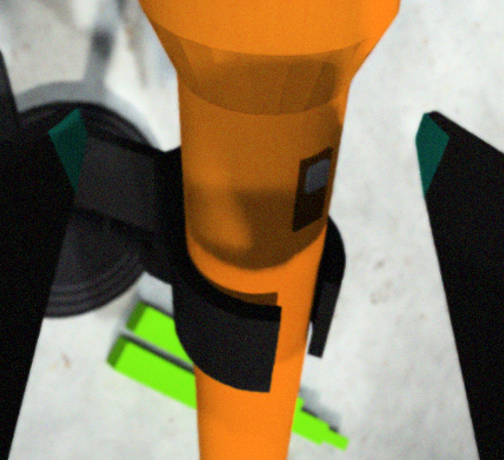

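Emit:
execute_actions(actions=[{"rows":[
[0.055,1.871,1.187,-0.703,0.996,-1.802,0.88,1.020,2.143,2.004,-0.320,0.003,-0.590,0.66],
[0.055,1.871,1.183,-0.703,0.996,-1.802,0.86,1.012,2.143,2.004,-0.320,0.003,-0.578,0.58],
[0.055,1.871,1.179,-0.703,0.996,-1.802,0.83,1.008,2.143,2.004,-0.320,0.003,-0.566,0.50],
[0.055,1.871,1.175,-0.703,0.996,-1.802,0.80,1.005,2.143,2.004,-0.320,0.003,-0.556,0.42],
[0.055,1.871,1.171,-0.703,0.996,-1.802,0.76,1.003,2.143,2.004,-0.320,0.003,-0.548,0.34],
[0.055,1.871,1.168,-0.703,0.996,-1.802,0.72,1.001,2.143,2.004,-0.320,0.003,-0.543,0.26],
[0.055,1.871,1.166,-0.703,0.996,-1.802,0.68,1.000,2.143,2.004,-0.320,0.003,-0.541,0.18],
[0.055,1.871,1.165,-0.703,0.996,-1.802,0.64,1.000,2.143,2.004,-0.320,0.003,-0.541,0.11],
[0.055,1.871,1.165,-0.703,0.996,-1.802,0.60,1.000,2.143,2.004,-0.320,0.003,-0.541,0.05],
[0.055,1.871,1.165,-0.703,0.996,-1.802,0.56,1.000,2.143,2.004,-0.320,0.003,-0.541,0.00],
[0.055,1.871,1.165,-0.703,0.996,-1.802,0.52,1.000,2.143,2.004,-0.320,0.003,-0.541,-0.04],
[0.055,1.871,1.165,-0.703,0.996,-1.802,0.48,1.000,2.143,2.004,-0.320,0.003,-0.541,-0.08],
[0.055,1.871,1.165,-0.703,0.996,-1.802,0.44,1.000,2.143,2.004,-0.320,0.003,-0.541,-0.11],
[0.055,1.871,1.165,-0.703,0.996,-1.802,0.41,1.000,2.143,2.004,-0.320,0.003,-0.541,-0.14],
[0.055,1.871,1.165,-0.703,0.996,-1.802,0.38,1.000,2.143,2.004,-0.320,0.003,-0.541,-0.165]
],"steps":15}], pictures=false)

Emit:
execute_actions(actions=[{"rows":[
[0.055,1.871,1.165,-0.703,0.996,-1.802,0.35,1.000,2.143,2.004,-0.320,0.003,-0.541,-0.185],
[0.055,1.871,1.165,-0.703,0.996,-1.802,0.32,1.000,2.143,2.004,-0.320,0.003,-0.541,-0.205],
[0.055,1.871,1.165,-0.703,0.996,-1.802,0.29,1.000,2.143,2.004,-0.320,0.003,-0.541,-0.225],
[0.055,1.871,1.165,-0.703,0.996,-1.802,0.26,1.000,2.143,2.004,-0.320,0.003,-0.541,-0.245],
[0.055,1.871,1.165,-0.703,0.996,-1.802,0.23,1.000,2.143,2.004,-0.320,0.003,-0.541,-0.265],
[0.055,1.871,1.165,-0.703,0.996,-1.802,0.20,1.000,2.143,2.004,-0.320,0.003,-0.541,-0.275],
[0.055,1.871,1.165,-0.703,0.996,-1.802,0.17,1.000,2.143,2.004,-0.320,0.003,-0.541,-0.275],
[0.055,1.871,1.165,-0.703,0.996,-1.802,0.14,1.000,2.143,2.004,-0.320,0.003,-0.541,-0.275],
[0.055,1.871,1.165,-0.703,0.996,-1.802,0.11,1.000,2.143,2.004,-0.320,0.003,-0.541,-0.275],
[0.055,1.871,1.165,-0.703,0.996,-1.802,0.08,1.000,2.143,2.004,-0.320,0.003,-0.541,-0.275],
[0.055,1.871,1.165,-0.703,0.996,-1.802,0.05,1.000,2.143,2.004,-0.320,0.003,-0.541,-0.275],
[0.055,1.871,1.165,-0.703,0.996,-1.802,0.02,1.000,2.143,2.004,-0.320,0.003,-0.541,-0.275],
[0.055,1.871,1.165,-0.703,0.996,-1.802,-0.01,1.000,2.143,2.004,-0.320,0.003,-0.541,-0.275],
[0.055,1.871,1.165,-0.703,0.996,-1.802,-0.04,1.000,2.143,2.004,-0.320,0.003,-0.541,-0.275],
[0.055,1.871,1.165,-0.703,0.996,-1.802,-0.07,1.000,2.143,2.004,-0.320,0.003,-0.541,-0.275]
],"steps":15}], pictures=false)

Emit:
execute_actions(actions=[{"rows":[
[0.055,1.871,1.165,-0.703,0.996,-1.802,-0.10,1.000,2.143,2.004,-0.320,0.003,-0.541,-0.275],
[0.055,1.871,1.165,-0.703,0.996,-1.802,-0.13,1.000,2.143,2.004,-0.320,0.003,-0.541,-0.275],
[0.055,1.871,1.165,-0.703,0.996,-1.802,-0.16,1.000,2.143,2.004,-0.320,0.003,-0.541,-0.275],
[0.055,1.871,1.165,-0.703,0.996,-1.802,-0.19,1.000,2.143,2.004,-0.320,0.003,-0.541,-0.275],
[0.055,1.871,1.165,-0.703,0.996,-1.802,-0.22,1.000,2.143,2.004,-0.320,0.003,-0.541,-0.275],
[0.055,1.871,1.165,-0.703,0.996,-1.802,-0.25,1.000,2.143,2.004,-0.320,0.003,-0.541,-0.275],
[0.055,1.871,1.165,-0.703,0.996,-1.802,-0.28,1.000,2.143,2.004,-0.320,0.003,-0.541,-0.275],
[0.055,1.871,1.165,-0.703,0.996,-1.802,-0.31,1.000,2.143,2.004,-0.320,0.003,-0.541,-0.275]
],"steps":11}])

Scene clock: 700.97 s of 4800.00 s.
left_arm: end_effector_position=(+0.3877, +0.1374, +0.1314) grip_measured=+0.395 end_effector_quat_wxyz=(+0.319, +0.650, -0.590, +0.357) | right_arm: end_effector_position=(+0.3878, +0.1453, +0.2221) grip_measured=-0.152 end_effector_quat_wxyz=(-0.519, +0.592, -0.606, -0.114)
Joint positions: left_arm=[ 0.068  1.851  1.188 -0.714  0.988 -1.795  0.061] | right_arm=[ 1.01   2.127  1.986 -0.31   0.007 -0.554  0.037]
Joint velocities: left_arm=[ 0.002 -0.012  0.007 -0.051  0.022 -0.081 -0.027] | right_arm=[-0.007 -0.012 -0.002  0.022 -0.007  0.066 -0.021]
Steps of this call (steps 1 to 30: the robot went on to your last target; steps 31 to 120: nothing new was sent; then 35.23 s passed at rest; steps 121 to 135: all 15 steps of this action). Readings (joint positions):
121: left_arm=[0.068 1.851 1.216 -0.718 0.987 -1.794] | right_arm=[1.020 2.127 1.986 -0.310 0.007 -0.594]
122: left_arm=[0.068 1.851 1.216 -0.718 0.987 -1.794] | right_arm=[1.020 2.127 1.986 -0.310 0.007 -0.593]
124: left_arm=[0.068 1.851 1.213 -0.715 0.987 -1.795] | right_arm=[1.020 2.127 1.986 -0.310 0.007 -0.586]
128: left_arm=[0.068 1.851 1.193 -0.714 0.988 -1.795] | right_arm=[1.016 2.127 1.986 -0.310 0.007 -0.567]
135: the state above

Scene clock: 701.47 s of 4800.00 s.
left_arm: end_effector_position=(+0.3881, +0.1380, +0.1298) grip_measured=-0.053 end_effector_quat_wxyz=(+0.316, +0.652, -0.591, +0.355) | right_arm: end_effector_position=(+0.3869, +0.1436, +0.2192) grip_measured=-0.225 end_effector_quat_wxyz=(-0.513, +0.593, -0.610, -0.114)
Joint positions: left_arm=[ 0.068  1.851  1.188 -0.714  0.978 -1.795  0.041] | right_arm=[ 1.009  2.127  1.986 -0.324  0.005 -0.55   0.034]
Joint velocities: left_arm=[ 0.007  0.007  0.007 -0.11  -0.081 -0.081 -0.026] | right_arm=[-0.012  0.017 -0.007 -0.037 -0.007  0.095  0.001]
Steps of this call (steps 1 to 15: all 15 steps of this action). Readings (joint positions):
1: left_arm=[0.068 1.851 1.188 -0.714 0.988 -1.795] | right_arm=[1.010 2.127 1.986 -0.311 0.007 -0.553]
2: left_arm=[0.068 1.851 1.188 -0.714 0.988 -1.795] | right_arm=[1.010 2.127 1.986 -0.312 0.006 -0.552]
4: left_arm=[0.068 1.851 1.188 -0.714 0.988 -1.795] | right_arm=[1.010 2.127 1.986 -0.312 0.005 -0.551]
8: left_arm=[0.068 1.851 1.188 -0.714 0.988 -1.795] | right_arm=[1.010 2.127 1.986 -0.312 0.005 -0.551]
15: the state above

Scene clock: 701.83 s of 4800.00 s.
left_arm: end_effector_position=(+0.3884, +0.1387, +0.1281) grip_measured=-0.306 end_effector_quat_wxyz=(+0.312, +0.654, -0.592, +0.352) | right_arm: end_effector_position=(+0.3866, +0.1432, +0.2184) grip_measured=-0.225 end_effector_quat_wxyz=(-0.511, +0.594, -0.611, -0.114)
Joint positions: left_arm=[ 0.068  1.851  1.188 -0.714  0.968 -1.795  0.03 ] | right_arm=[ 1.009  2.127  1.986 -0.328  0.005 -0.549  0.034]
Joint velocities: left_arm=[-0.012 -0.002 -0.002  0.154 -0.066  0.007 -0.001] | right_arm=[ 0.002 -0.007 -0.012 -0.022 -0.007  0.007  0.   ]
Steps of this call (steps 1 to 11: all 11 steps of this action). Readings (joint positions):
1: left_arm=[0.068 1.851 1.188 -0.714 0.977 -1.795] | right_arm=[1.009 2.127 1.986 -0.325 0.005 -0.549]
2: left_arm=[0.068 1.851 1.188 -0.714 0.976 -1.795] | right_arm=[1.009 2.127 1.986 -0.325 0.005 -0.549]
4: left_arm=[0.068 1.851 1.188 -0.714 0.973 -1.795] | right_arm=[1.009 2.127 1.986 -0.326 0.005 -0.549]
8: left_arm=[0.068 1.851 1.188 -0.714 0.969 -1.795] | right_arm=[1.009 2.127 1.986 -0.328 0.005 -0.549]
11: the state above
camera_calibration (this result's frames):
cam_left_wrist: T_world_to_cam=[[0.994391, 0.104945, 0.0131608, -0.404756], [-0.0419467, 0.277077, 0.959932, -0.123429], [0.0970937, -0.955099, 0.279925, 0.201159], [0, 0, 0, 1]] pos_world=[0.377777, 0.268803, 0.0675011]
cam_right_wrist: T_world_to_cam=[[0.842544, -0.260304, 0.471551, -0.397434], [-0.222462, -0.965482, -0.135479, 0.278209], [0.49054, 0.00924499, -0.87137, 0.141831], [0, 0, 0, 1]] pos_world=[0.327173, 0.163841, 0.348689]

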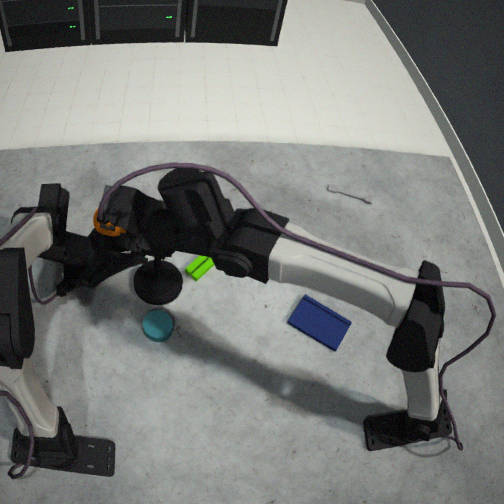

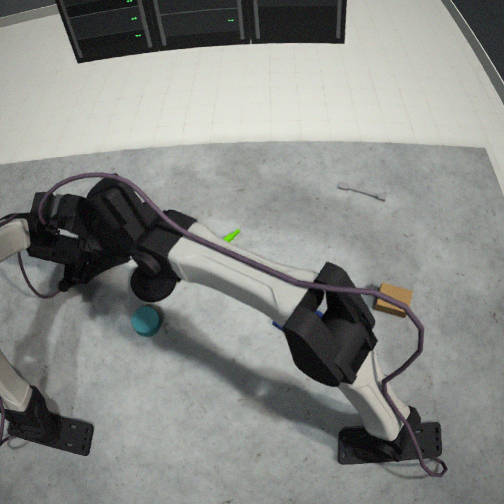

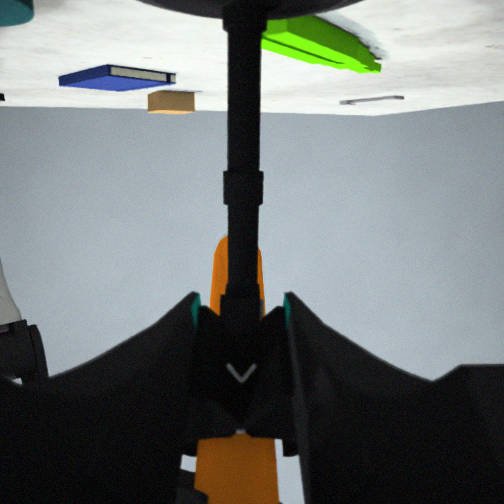

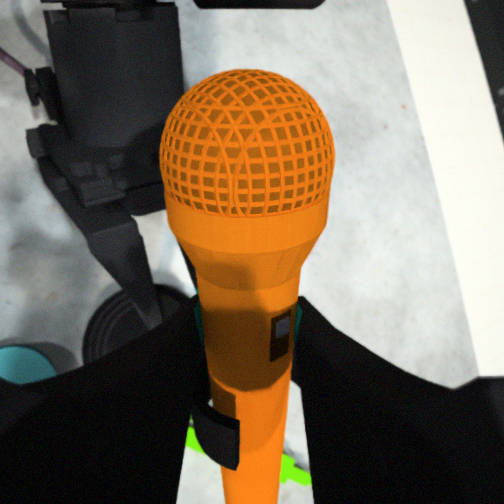

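Emit:
execute_actions(actions=[{"rows":[
[0.055,1.871,1.165,-0.703,0.990,-1.802,-0.33,1.000,2.130,2.004,-0.315,0.003,-0.541,-0.275],
[0.055,1.871,1.165,-0.703,0.983,-1.802,-0.35,1.000,2.118,2.004,-0.310,0.003,-0.541,-0.275],
[0.055,1.871,1.165,-0.703,0.976,-1.802,-0.37,1.000,2.107,2.004,-0.305,0.003,-0.541,-0.275],
[0.055,1.871,1.165,-0.703,0.970,-1.802,-0.39,1.000,2.098,2.004,-0.300,0.003,-0.541,-0.275],
[0.055,1.871,1.165,-0.703,0.965,-1.802,-0.41,1.000,2.091,2.004,-0.296,0.003,-0.541,-0.275],
[0.055,1.871,1.165,-0.703,0.962,-1.802,-0.42,0.999,2.085,2.004,-0.292,0.003,-0.541,-0.275],
[0.055,1.871,1.165,-0.703,0.962,-1.802,-0.42,0.998,2.079,2.004,-0.288,0.003,-0.541,-0.275],
[0.055,1.871,1.165,-0.703,0.962,-1.802,-0.42,0.998,2.073,2.004,-0.285,0.003,-0.541,-0.275],
[0.055,1.871,1.165,-0.703,0.962,-1.802,-0.42,0.997,2.066,2.004,-0.285,0.003,-0.541,-0.275],
[0.055,1.871,1.165,-0.703,0.962,-1.802,-0.42,0.996,2.059,2.004,-0.285,0.003,-0.541,-0.275],
[0.055,1.871,1.165,-0.703,0.962,-1.802,-0.42,0.995,2.051,2.004,-0.285,0.003,-0.541,-0.275],
[0.055,1.871,1.165,-0.703,0.962,-1.802,-0.42,0.995,2.043,2.004,-0.285,0.003,-0.541,-0.275],
[0.055,1.871,1.165,-0.703,0.962,-1.802,-0.42,0.994,2.034,2.004,-0.285,0.003,-0.541,-0.275],
[0.055,1.871,1.165,-0.703,0.962,-1.802,-0.42,0.993,2.025,2.004,-0.285,0.003,-0.541,-0.275],
[0.055,1.871,1.165,-0.703,0.962,-1.802,-0.42,0.992,2.015,2.004,-0.285,0.003,-0.541,-0.275]
],"steps":15}], pictures=false)

Emit:
execute_actions(actions=[{"rows":[
[0.055,1.871,1.165,-0.703,0.962,-1.802,-0.42,0.992,2.004,2.004,-0.285,0.003,-0.541,-0.275],
[0.055,1.871,1.165,-0.703,0.962,-1.802,-0.42,0.992,1.992,2.004,-0.285,0.003,-0.541,-0.275],
[0.055,1.871,1.165,-0.703,0.962,-1.802,-0.42,0.992,1.979,1.990,-0.285,0.003,-0.541,-0.275],
[0.055,1.871,1.165,-0.703,0.962,-1.802,-0.42,0.992,1.964,1.972,-0.287,0.003,-0.541,-0.275],
[0.055,1.871,1.165,-0.703,0.962,-1.802,-0.42,0.992,1.946,1.955,-0.290,0.003,-0.541,-0.275],
[0.055,1.871,1.165,-0.703,0.962,-1.802,-0.42,0.992,1.925,1.936,-0.294,0.003,-0.541,-0.275],
[0.055,1.871,1.165,-0.703,0.962,-1.802,-0.42,0.992,1.901,1.915,-0.299,0.003,-0.541,-0.275],
[0.055,1.871,1.165,-0.703,0.962,-1.802,-0.42,0.992,1.875,1.892,-0.305,0.003,-0.541,-0.275],
[0.055,1.871,1.165,-0.703,0.962,-1.802,-0.42,0.992,1.847,1.867,-0.312,0.003,-0.539,-0.275],
[0.055,1.871,1.165,-0.703,0.962,-1.802,-0.42,0.993,1.818,1.841,-0.320,0.003,-0.534,-0.275],
[0.055,1.871,1.165,-0.703,0.962,-1.802,-0.42,0.995,1.789,1.814,-0.328,0.003,-0.524,-0.275],
[0.055,1.871,1.165,-0.703,0.962,-1.802,-0.42,0.997,1.760,1.787,-0.337,0.003,-0.512,-0.275],
[0.055,1.871,1.165,-0.703,0.962,-1.802,-0.42,0.999,1.731,1.760,-0.346,0.003,-0.495,-0.275],
[0.055,1.871,1.165,-0.703,0.962,-1.802,-0.42,1.003,1.703,1.733,-0.355,0.003,-0.476,-0.275],
[0.055,1.871,1.165,-0.703,0.962,-1.802,-0.42,1.006,1.676,1.706,-0.364,0.003,-0.454,-0.275]
],"steps":15}], pictures=false)

Emit:
execute_actions(actions=[{"rows":[
[0.055,1.871,1.165,-0.703,0.962,-1.802,-0.42,1.010,1.651,1.679,-0.373,0.003,-0.430,-0.275],
[0.055,1.871,1.165,-0.703,0.962,-1.802,-0.42,1.015,1.628,1.652,-0.382,0.003,-0.403,-0.275],
[0.055,1.871,1.165,-0.703,0.962,-1.802,-0.42,1.019,1.607,1.626,-0.391,0.003,-0.374,-0.275],
[0.055,1.871,1.165,-0.703,0.962,-1.802,-0.42,1.024,1.589,1.600,-0.400,0.003,-0.344,-0.275],
[0.055,1.871,1.165,-0.703,0.962,-1.802,-0.42,1.029,1.574,1.575,-0.409,0.003,-0.313,-0.275],
[0.055,1.871,1.165,-0.703,0.962,-1.802,-0.42,1.034,1.562,1.551,-0.418,0.003,-0.281,-0.275],
[0.055,1.871,1.165,-0.703,0.962,-1.802,-0.42,1.040,1.554,1.528,-0.427,0.003,-0.248,-0.275],
[0.055,1.871,1.165,-0.703,0.962,-1.802,-0.42,1.045,1.550,1.505,-0.436,0.003,-0.216,-0.275],
[0.055,1.871,1.165,-0.703,0.962,-1.802,-0.42,1.050,1.551,1.483,-0.445,0.003,-0.185,-0.275],
[0.055,1.871,1.165,-0.703,0.962,-1.802,-0.42,1.055,1.555,1.461,-0.454,0.003,-0.155,-0.275],
[0.055,1.871,1.165,-0.703,0.962,-1.802,-0.42,1.060,1.561,1.439,-0.463,0.003,-0.126,-0.275],
[0.055,1.871,1.165,-0.703,0.962,-1.802,-0.42,1.064,1.568,1.417,-0.472,0.003,-0.099,-0.275],
[0.055,1.871,1.165,-0.703,0.962,-1.802,-0.42,1.068,1.576,1.395,-0.481,0.003,-0.075,-0.275],
[0.055,1.871,1.165,-0.703,0.962,-1.802,-0.42,1.071,1.585,1.373,-0.490,0.003,-0.053,-0.275],
[0.055,1.871,1.165,-0.703,0.962,-1.802,-0.42,1.075,1.594,1.351,-0.499,0.003,-0.034,-0.275]
],"steps":15}], pictures=false)

Emit:
execute_actions(actions=[{"rows":[
[0.055,1.871,1.165,-0.703,0.962,-1.802,-0.42,1.077,1.603,1.330,-0.508,0.003,-0.017,-0.275],
[0.055,1.871,1.165,-0.703,0.962,-1.802,-0.42,1.079,1.612,1.309,-0.517,0.003,-0.005,-0.275],
[0.055,1.871,1.165,-0.703,0.962,-1.802,-0.42,1.081,1.621,1.289,-0.525,0.003,0.005,-0.275],
[0.055,1.871,1.165,-0.703,0.962,-1.802,-0.42,1.082,1.630,1.269,-0.533,0.003,0.010,-0.275],
[0.055,1.871,1.165,-0.703,0.962,-1.802,-0.42,1.082,1.639,1.250,-0.540,0.003,0.012,-0.275],
[0.055,1.871,1.165,-0.703,0.962,-1.802,-0.42,1.082,1.648,1.232,-0.546,0.003,0.012,-0.275],
[0.055,1.871,1.165,-0.703,0.962,-1.802,-0.42,1.082,1.657,1.215,-0.551,0.003,0.012,-0.275],
[0.055,1.871,1.165,-0.703,0.962,-1.802,-0.42,1.082,1.666,1.199,-0.555,0.003,0.012,-0.275],
[0.055,1.871,1.165,-0.703,0.962,-1.802,-0.42,1.082,1.674,1.184,-0.559,0.003,0.012,-0.275],
[0.055,1.871,1.165,-0.703,0.962,-1.802,-0.42,1.082,1.682,1.170,-0.562,0.003,0.012,-0.275],
[0.055,1.871,1.165,-0.703,0.962,-1.802,-0.42,1.082,1.689,1.158,-0.562,0.003,0.012,-0.275],
[0.055,1.871,1.165,-0.703,0.962,-1.802,-0.42,1.082,1.696,1.147,-0.562,0.003,0.012,-0.275],
[0.055,1.871,1.165,-0.703,0.962,-1.802,-0.42,1.082,1.702,1.137,-0.562,0.003,0.012,-0.275],
[0.055,1.871,1.165,-0.703,0.962,-1.802,-0.42,1.082,1.707,1.129,-0.562,0.003,0.012,-0.275],
[0.055,1.871,1.165,-0.703,0.962,-1.802,-0.42,1.082,1.711,1.122,-0.562,0.003,0.012,-0.275]
],"steps":15}], pictures=false)

Emit:
execute_actions(actions=[{"rows":[
[0.055,1.871,1.165,-0.703,0.962,-1.802,-0.42,1.082,1.714,1.117,-0.562,0.003,0.012,-0.275],
[0.055,1.871,1.165,-0.703,0.962,-1.802,-0.42,1.082,1.716,1.114,-0.562,0.003,0.012,-0.275],
[0.055,1.871,1.165,-0.703,0.962,-1.802,-0.42,1.082,1.718,1.113,-0.562,0.003,0.012,-0.275],
[0.055,1.871,1.165,-0.703,0.962,-1.802,-0.42,1.082,1.718,1.112,-0.562,0.003,0.012,-0.275]
],"steps":9}])

Scene clock: 756.33 s of 4800.00 s.
left_arm: end_effector_position=(+0.3886, +0.1390, +0.1273) grip_measured=-0.417 end_effector_quat_wxyz=(+0.311, +0.655, -0.593, +0.351) | right_arm: end_effector_position=(+0.3827, +0.1366, +0.2545) grip_measured=-0.225 end_effector_quat_wxyz=(-0.536, +0.581, -0.601, -0.120)
Joint positions: left_arm=[ 0.068  1.851  1.188 -0.714  0.963 -1.795  0.026] | right_arm=[ 1.008  2.066  1.986 -0.328  0.005 -0.546  0.034]
Joint velocities: left_arm=[-0.002  0.007 -0.012 -0.037 -0.081 -0.022 -0.   ] | right_arm=[-0.017 -0.291 -0.012  0.051 -0.007  0.007 -0.   ]
Steps of this call (steps 1 to 15: the robot went on to your last target; steps 16 to 100: nothing new was sent; then 50.67 s passed at rest; steps 101 to 115: all 15 steps of this action). Readings (joint positions):
101: left_arm=[0.068 1.851 1.188 -0.714 0.967 -1.795] | right_arm=[1.009 2.127 1.986 -0.328 0.005 -0.549]
102: left_arm=[0.068 1.851 1.188 -0.714 0.966 -1.795] | right_arm=[1.009 2.127 1.986 -0.328 0.005 -0.549]
104: left_arm=[0.068 1.851 1.188 -0.714 0.964 -1.795] | right_arm=[1.009 2.127 1.986 -0.328 0.005 -0.549]
108: left_arm=[0.068 1.851 1.188 -0.714 0.963 -1.795] | right_arm=[1.009 2.118 1.986 -0.328 0.005 -0.547]
115: the state above

Scene clock: 756.83 s of 4800.00 s.
left_arm: end_effector_position=(+0.3886, +0.1390, +0.1273) grip_measured=-0.417 end_effector_quat_wxyz=(+0.311, +0.655, -0.593, +0.351) | right_arm: end_effector_position=(+0.3431, +0.0723, +0.3229) grip_measured=-0.225 end_effector_quat_wxyz=(+0.565, -0.554, +0.597, +0.136)
Joint positions: left_arm=[ 0.068  1.851  1.188 -0.714  0.963 -1.795  0.026] | right_arm=[ 1.002  1.747  1.767 -0.352  0.005 -0.509  0.034]
Joint velocities: left_arm=[ 0.007 -0.017 -0.002 -0.007 -0.051 -0.022  0.   ] | right_arm=[-0.002 -0.833 -0.764 -0.183 -0.051  0.388  0.   ]
Steps of this call (steps 1 to 15: all 15 steps of this action). Readings (joint positions):
1: left_arm=[0.068 1.851 1.188 -0.714 0.963 -1.795] | right_arm=[1.007 2.055 1.986 -0.328 0.005 -0.545]
2: left_arm=[0.068 1.851 1.188 -0.714 0.963 -1.795] | right_arm=[1.006 2.044 1.986 -0.328 0.005 -0.545]
4: left_arm=[0.068 1.851 1.188 -0.714 0.963 -1.795] | right_arm=[1.004 2.020 1.986 -0.328 0.005 -0.545]
8: left_arm=[0.068 1.851 1.188 -0.714 0.963 -1.795] | right_arm=[1.002 1.944 1.942 -0.325 0.005 -0.545]
15: the state above

Scene clock: 757.33 s of 4800.00 s.
left_arm: end_effector_position=(+0.3886, +0.1390, +0.1273) grip_measured=-0.417 end_effector_quat_wxyz=(+0.311, +0.655, -0.593, +0.351) | right_arm: end_effector_position=(+0.2623, +0.0212, +0.2175) grip_measured=-0.225 end_effector_quat_wxyz=(+0.409, -0.499, +0.738, +0.195)
Joint positions: left_arm=[ 0.068  1.851  1.188 -0.714  0.963 -1.795  0.026] | right_arm=[ 1.059  1.564  1.405 -0.47   0.005 -0.146  0.034]
Joint velocities: left_arm=[ 0.002 -0.012  0.022  0.037  0.007 -0.022 -0.001] | right_arm=[ 0.115  0.09  -0.657 -0.315  0.081  0.725 -0.   ]
Steps of this call (steps 1 to 15: all 15 steps of this action). Readings (joint positions):
1: left_arm=[0.068 1.851 1.188 -0.714 0.963 -1.795] | right_arm=[1.002 1.718 1.741 -0.359 0.005 -0.496]
2: left_arm=[0.068 1.851 1.188 -0.714 0.963 -1.795] | right_arm=[1.002 1.691 1.715 -0.367 0.005 -0.479]
4: left_arm=[0.068 1.851 1.188 -0.714 0.963 -1.795] | right_arm=[1.004 1.641 1.664 -0.381 0.005 -0.440]
8: left_arm=[0.068 1.851 1.188 -0.714 0.963 -1.795] | right_arm=[1.021 1.573 1.569 -0.409 0.005 -0.339]
15: the state above

Scene clock: 757.83 s of 4800.00 s.
left_arm: end_effector_position=(+0.3886, +0.1390, +0.1273) grip_measured=-0.417 end_effector_quat_wxyz=(+0.311, +0.655, -0.593, +0.351) | right_arm: end_effector_position=(+0.2122, -0.0443, +0.0572) grip_measured=-0.225 end_effector_quat_wxyz=(+0.197, -0.493, +0.840, +0.112)
Joint positions: left_arm=[ 0.068  1.851  1.188 -0.714  0.963 -1.795  0.026] | right_arm=[ 1.071  1.693  1.147 -0.568  0.005 -0.003  0.034]
Joint velocities: left_arm=[ 0.002 -0.012 -0.002 -0.051  0.007 -0.007 -0.   ] | right_arm=[ 0.012  0.125 -0.252 -0.022 -0.022  0.007  0.   ]
Steps of this call (steps 1 to 15: all 15 steps of this action). Readings (joint positions):
1: left_arm=[0.068 1.851 1.188 -0.714 0.963 -1.795] | right_arm=[1.062 1.570 1.383 -0.481 0.005 -0.122]
2: left_arm=[0.068 1.851 1.188 -0.714 0.963 -1.795] | right_arm=[1.065 1.577 1.362 -0.489 0.005 -0.100]
4: left_arm=[0.068 1.851 1.188 -0.714 0.963 -1.795] | right_arm=[1.069 1.597 1.321 -0.505 0.005 -0.065]
8: left_arm=[0.068 1.851 1.188 -0.714 0.963 -1.795] | right_arm=[1.071 1.639 1.242 -0.536 0.005 -0.025]
15: the state above

Scene clock: 758.13 s of 4800.00 s.
left_arm: end_effector_position=(+0.3886, +0.1390, +0.1273) grip_measured=-0.417 end_effector_quat_wxyz=(+0.311, +0.655, -0.593, +0.351) | right_arm: end_effector_position=(+0.2081, -0.0512, +0.0464) grip_measured=-0.225 end_effector_quat_wxyz=(+0.181, -0.493, +0.845, +0.103)
Joint positions: left_arm=[ 0.068  1.851  1.188 -0.714  0.963 -1.795  0.026] | right_arm=[ 1.071  1.706  1.127 -0.571  0.005  0.002  0.034]
Joint velocities: left_arm=[ 0.002 -0.002 -0.002  0.037 -0.007 -0.007  0.   ] | right_arm=[-0.007  0.002 -0.012 -0.007  0.037  0.022  0.   ]
Steps of this call (steps 1 to 9: all 9 steps of this action). Readings (joint positions):
1: left_arm=[0.068 1.851 1.188 -0.714 0.963 -1.795] | right_arm=[1.071 1.697 1.140 -0.569 0.005 -0.002]
2: left_arm=[0.068 1.851 1.188 -0.714 0.963 -1.795] | right_arm=[1.071 1.701 1.134 -0.570 0.005 -0.001]
4: left_arm=[0.068 1.851 1.188 -0.714 0.963 -1.795] | right_arm=[1.071 1.705 1.128 -0.571 0.005 0.001]
8: left_arm=[0.068 1.851 1.188 -0.714 0.963 -1.795] | right_arm=[1.071 1.706 1.127 -0.571 0.005 0.002]
9: the state above
camera_calibration (this result's frames):
cam_left_wrist: T_world_to_cam=[[0.994288, 0.105832, 0.0137825, -0.405109], [-0.0423152, 0.272364, 0.961263, -0.122102], [0.097979, -0.956356, 0.275287, 0.202103], [0, 0, 0, 1]] pos_world=[0.377827, 0.269412, 0.067319]
cam_right_wrist: T_world_to_cam=[[0.874244, -0.48548, 0.00242881, -0.2129], [-0.436954, -0.78466, 0.43975, 0.0547238], [-0.211584, -0.38551, -0.898117, 0.208428], [0, 0, 0, 1]] pos_world=[0.254138, 0.0199322, 0.163645]

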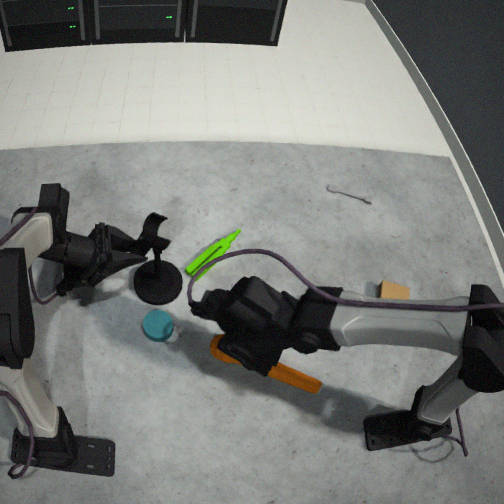

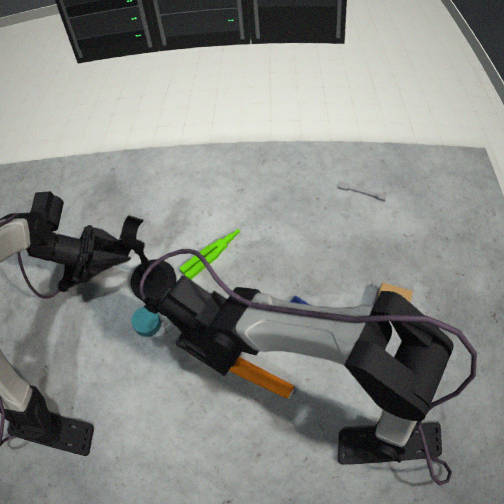

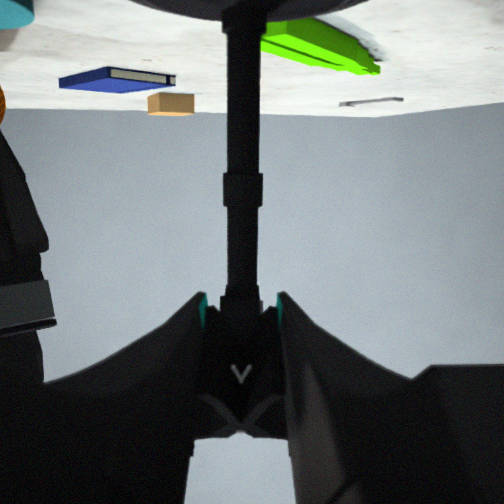

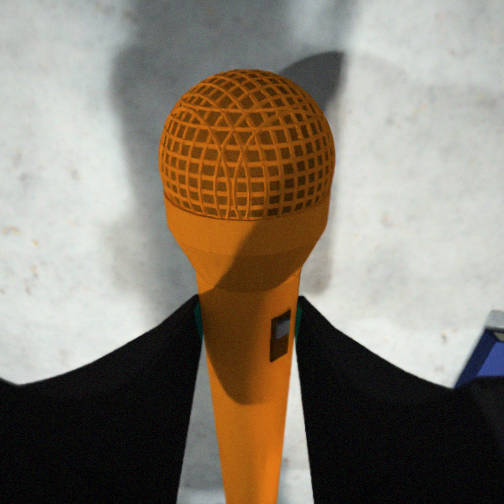

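Emit:
execute_actions(actions=[])

Scene clock: 766.97 s of 4800.00 s.
left_arm: end_effector_position=(+0.3886, +0.1390, +0.1273) grip_measured=-0.417 end_effector_quat_wxyz=(+0.311, +0.655, -0.593, +0.351) | right_arm: end_effector_position=(+0.2081, -0.0512, +0.0464) grip_measured=-0.225 end_effector_quat_wxyz=(+0.181, -0.492, +0.845, +0.104)
Joint positions: left_arm=[ 0.068  1.851  1.188 -0.714  0.963 -1.795  0.026] | right_arm=[ 1.071  1.706  1.127 -0.571  0.005  0.003  0.034]
Joint velocities: left_arm=[-0.002  0.002 -0.007 -0.007 -0.022 -0.081 -0.003] | right_arm=[-0.017  0.022 -0.002 -0.022  0.022  0.022  0.   ]
Steps of this call (steps 1 to 15: the robot went on to your last target; steps 16 to 100: nothing new was sent; then 5.50 s passed at rest). Readings (joint positions):
1: left_arm=[0.068 1.851 1.188 -0.714 0.963 -1.795] | right_arm=[1.071 1.706 1.127 -0.571 0.005 0.002]
2: left_arm=[0.068 1.851 1.188 -0.714 0.963 -1.795] | right_arm=[1.071 1.706 1.127 -0.571 0.005 0.002]
4: left_arm=[0.068 1.851 1.188 -0.714 0.963 -1.795] | right_arm=[1.071 1.706 1.127 -0.571 0.005 0.003]
8: left_arm=[0.068 1.851 1.188 -0.714 0.963 -1.795] | right_arm=[1.071 1.706 1.127 -0.571 0.005 0.003]
100: the state above
All arms were judged still, so your last target was given up. Only a new action makes them travel on or press farther. Fingers that are still opening or closing keep moving.
camera_calibration (this result's frames):
cam_left_wrist: T_world_to_cam=[[0.994288, 0.105832, 0.0137825, -0.405109], [-0.0423152, 0.272364, 0.961263, -0.122102], [0.097979, -0.956356, 0.275287, 0.202103], [0, 0, 0, 1]] pos_world=[0.377827, 0.269412, 0.067319]
cam_right_wrist: T_world_to_cam=[[0.873907, -0.486089, 0.00211735, -0.212814], [-0.437382, -0.784424, 0.439745, 0.0548254], [-0.212094, -0.385222, -0.89812, 0.208549], [0, 0, 0, 1]] pos_world=[0.254192, 0.0198975, 0.163644]

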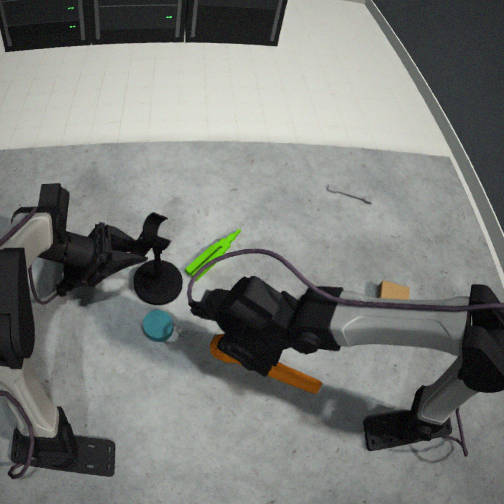

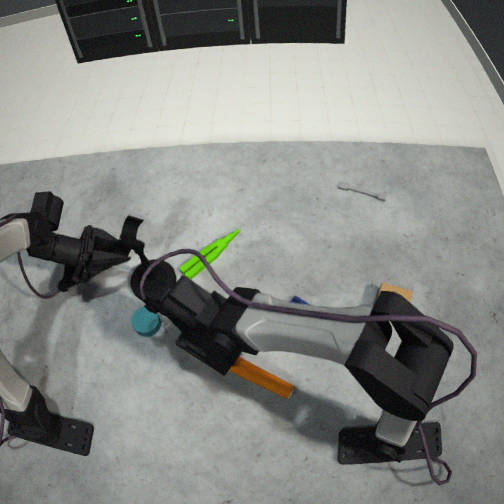

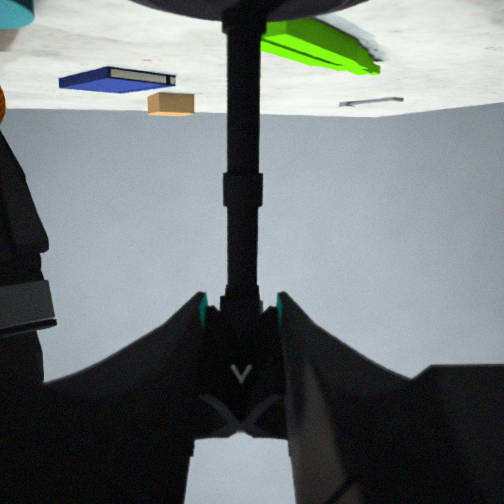

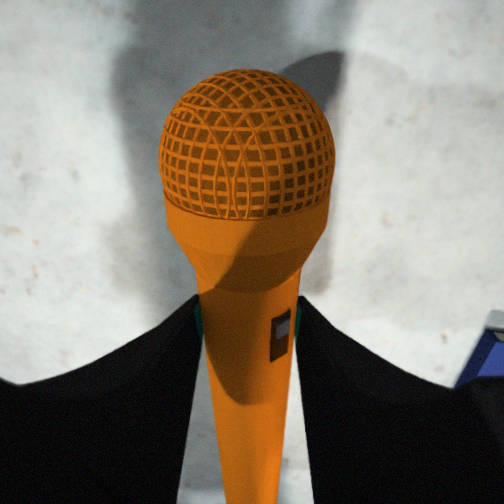

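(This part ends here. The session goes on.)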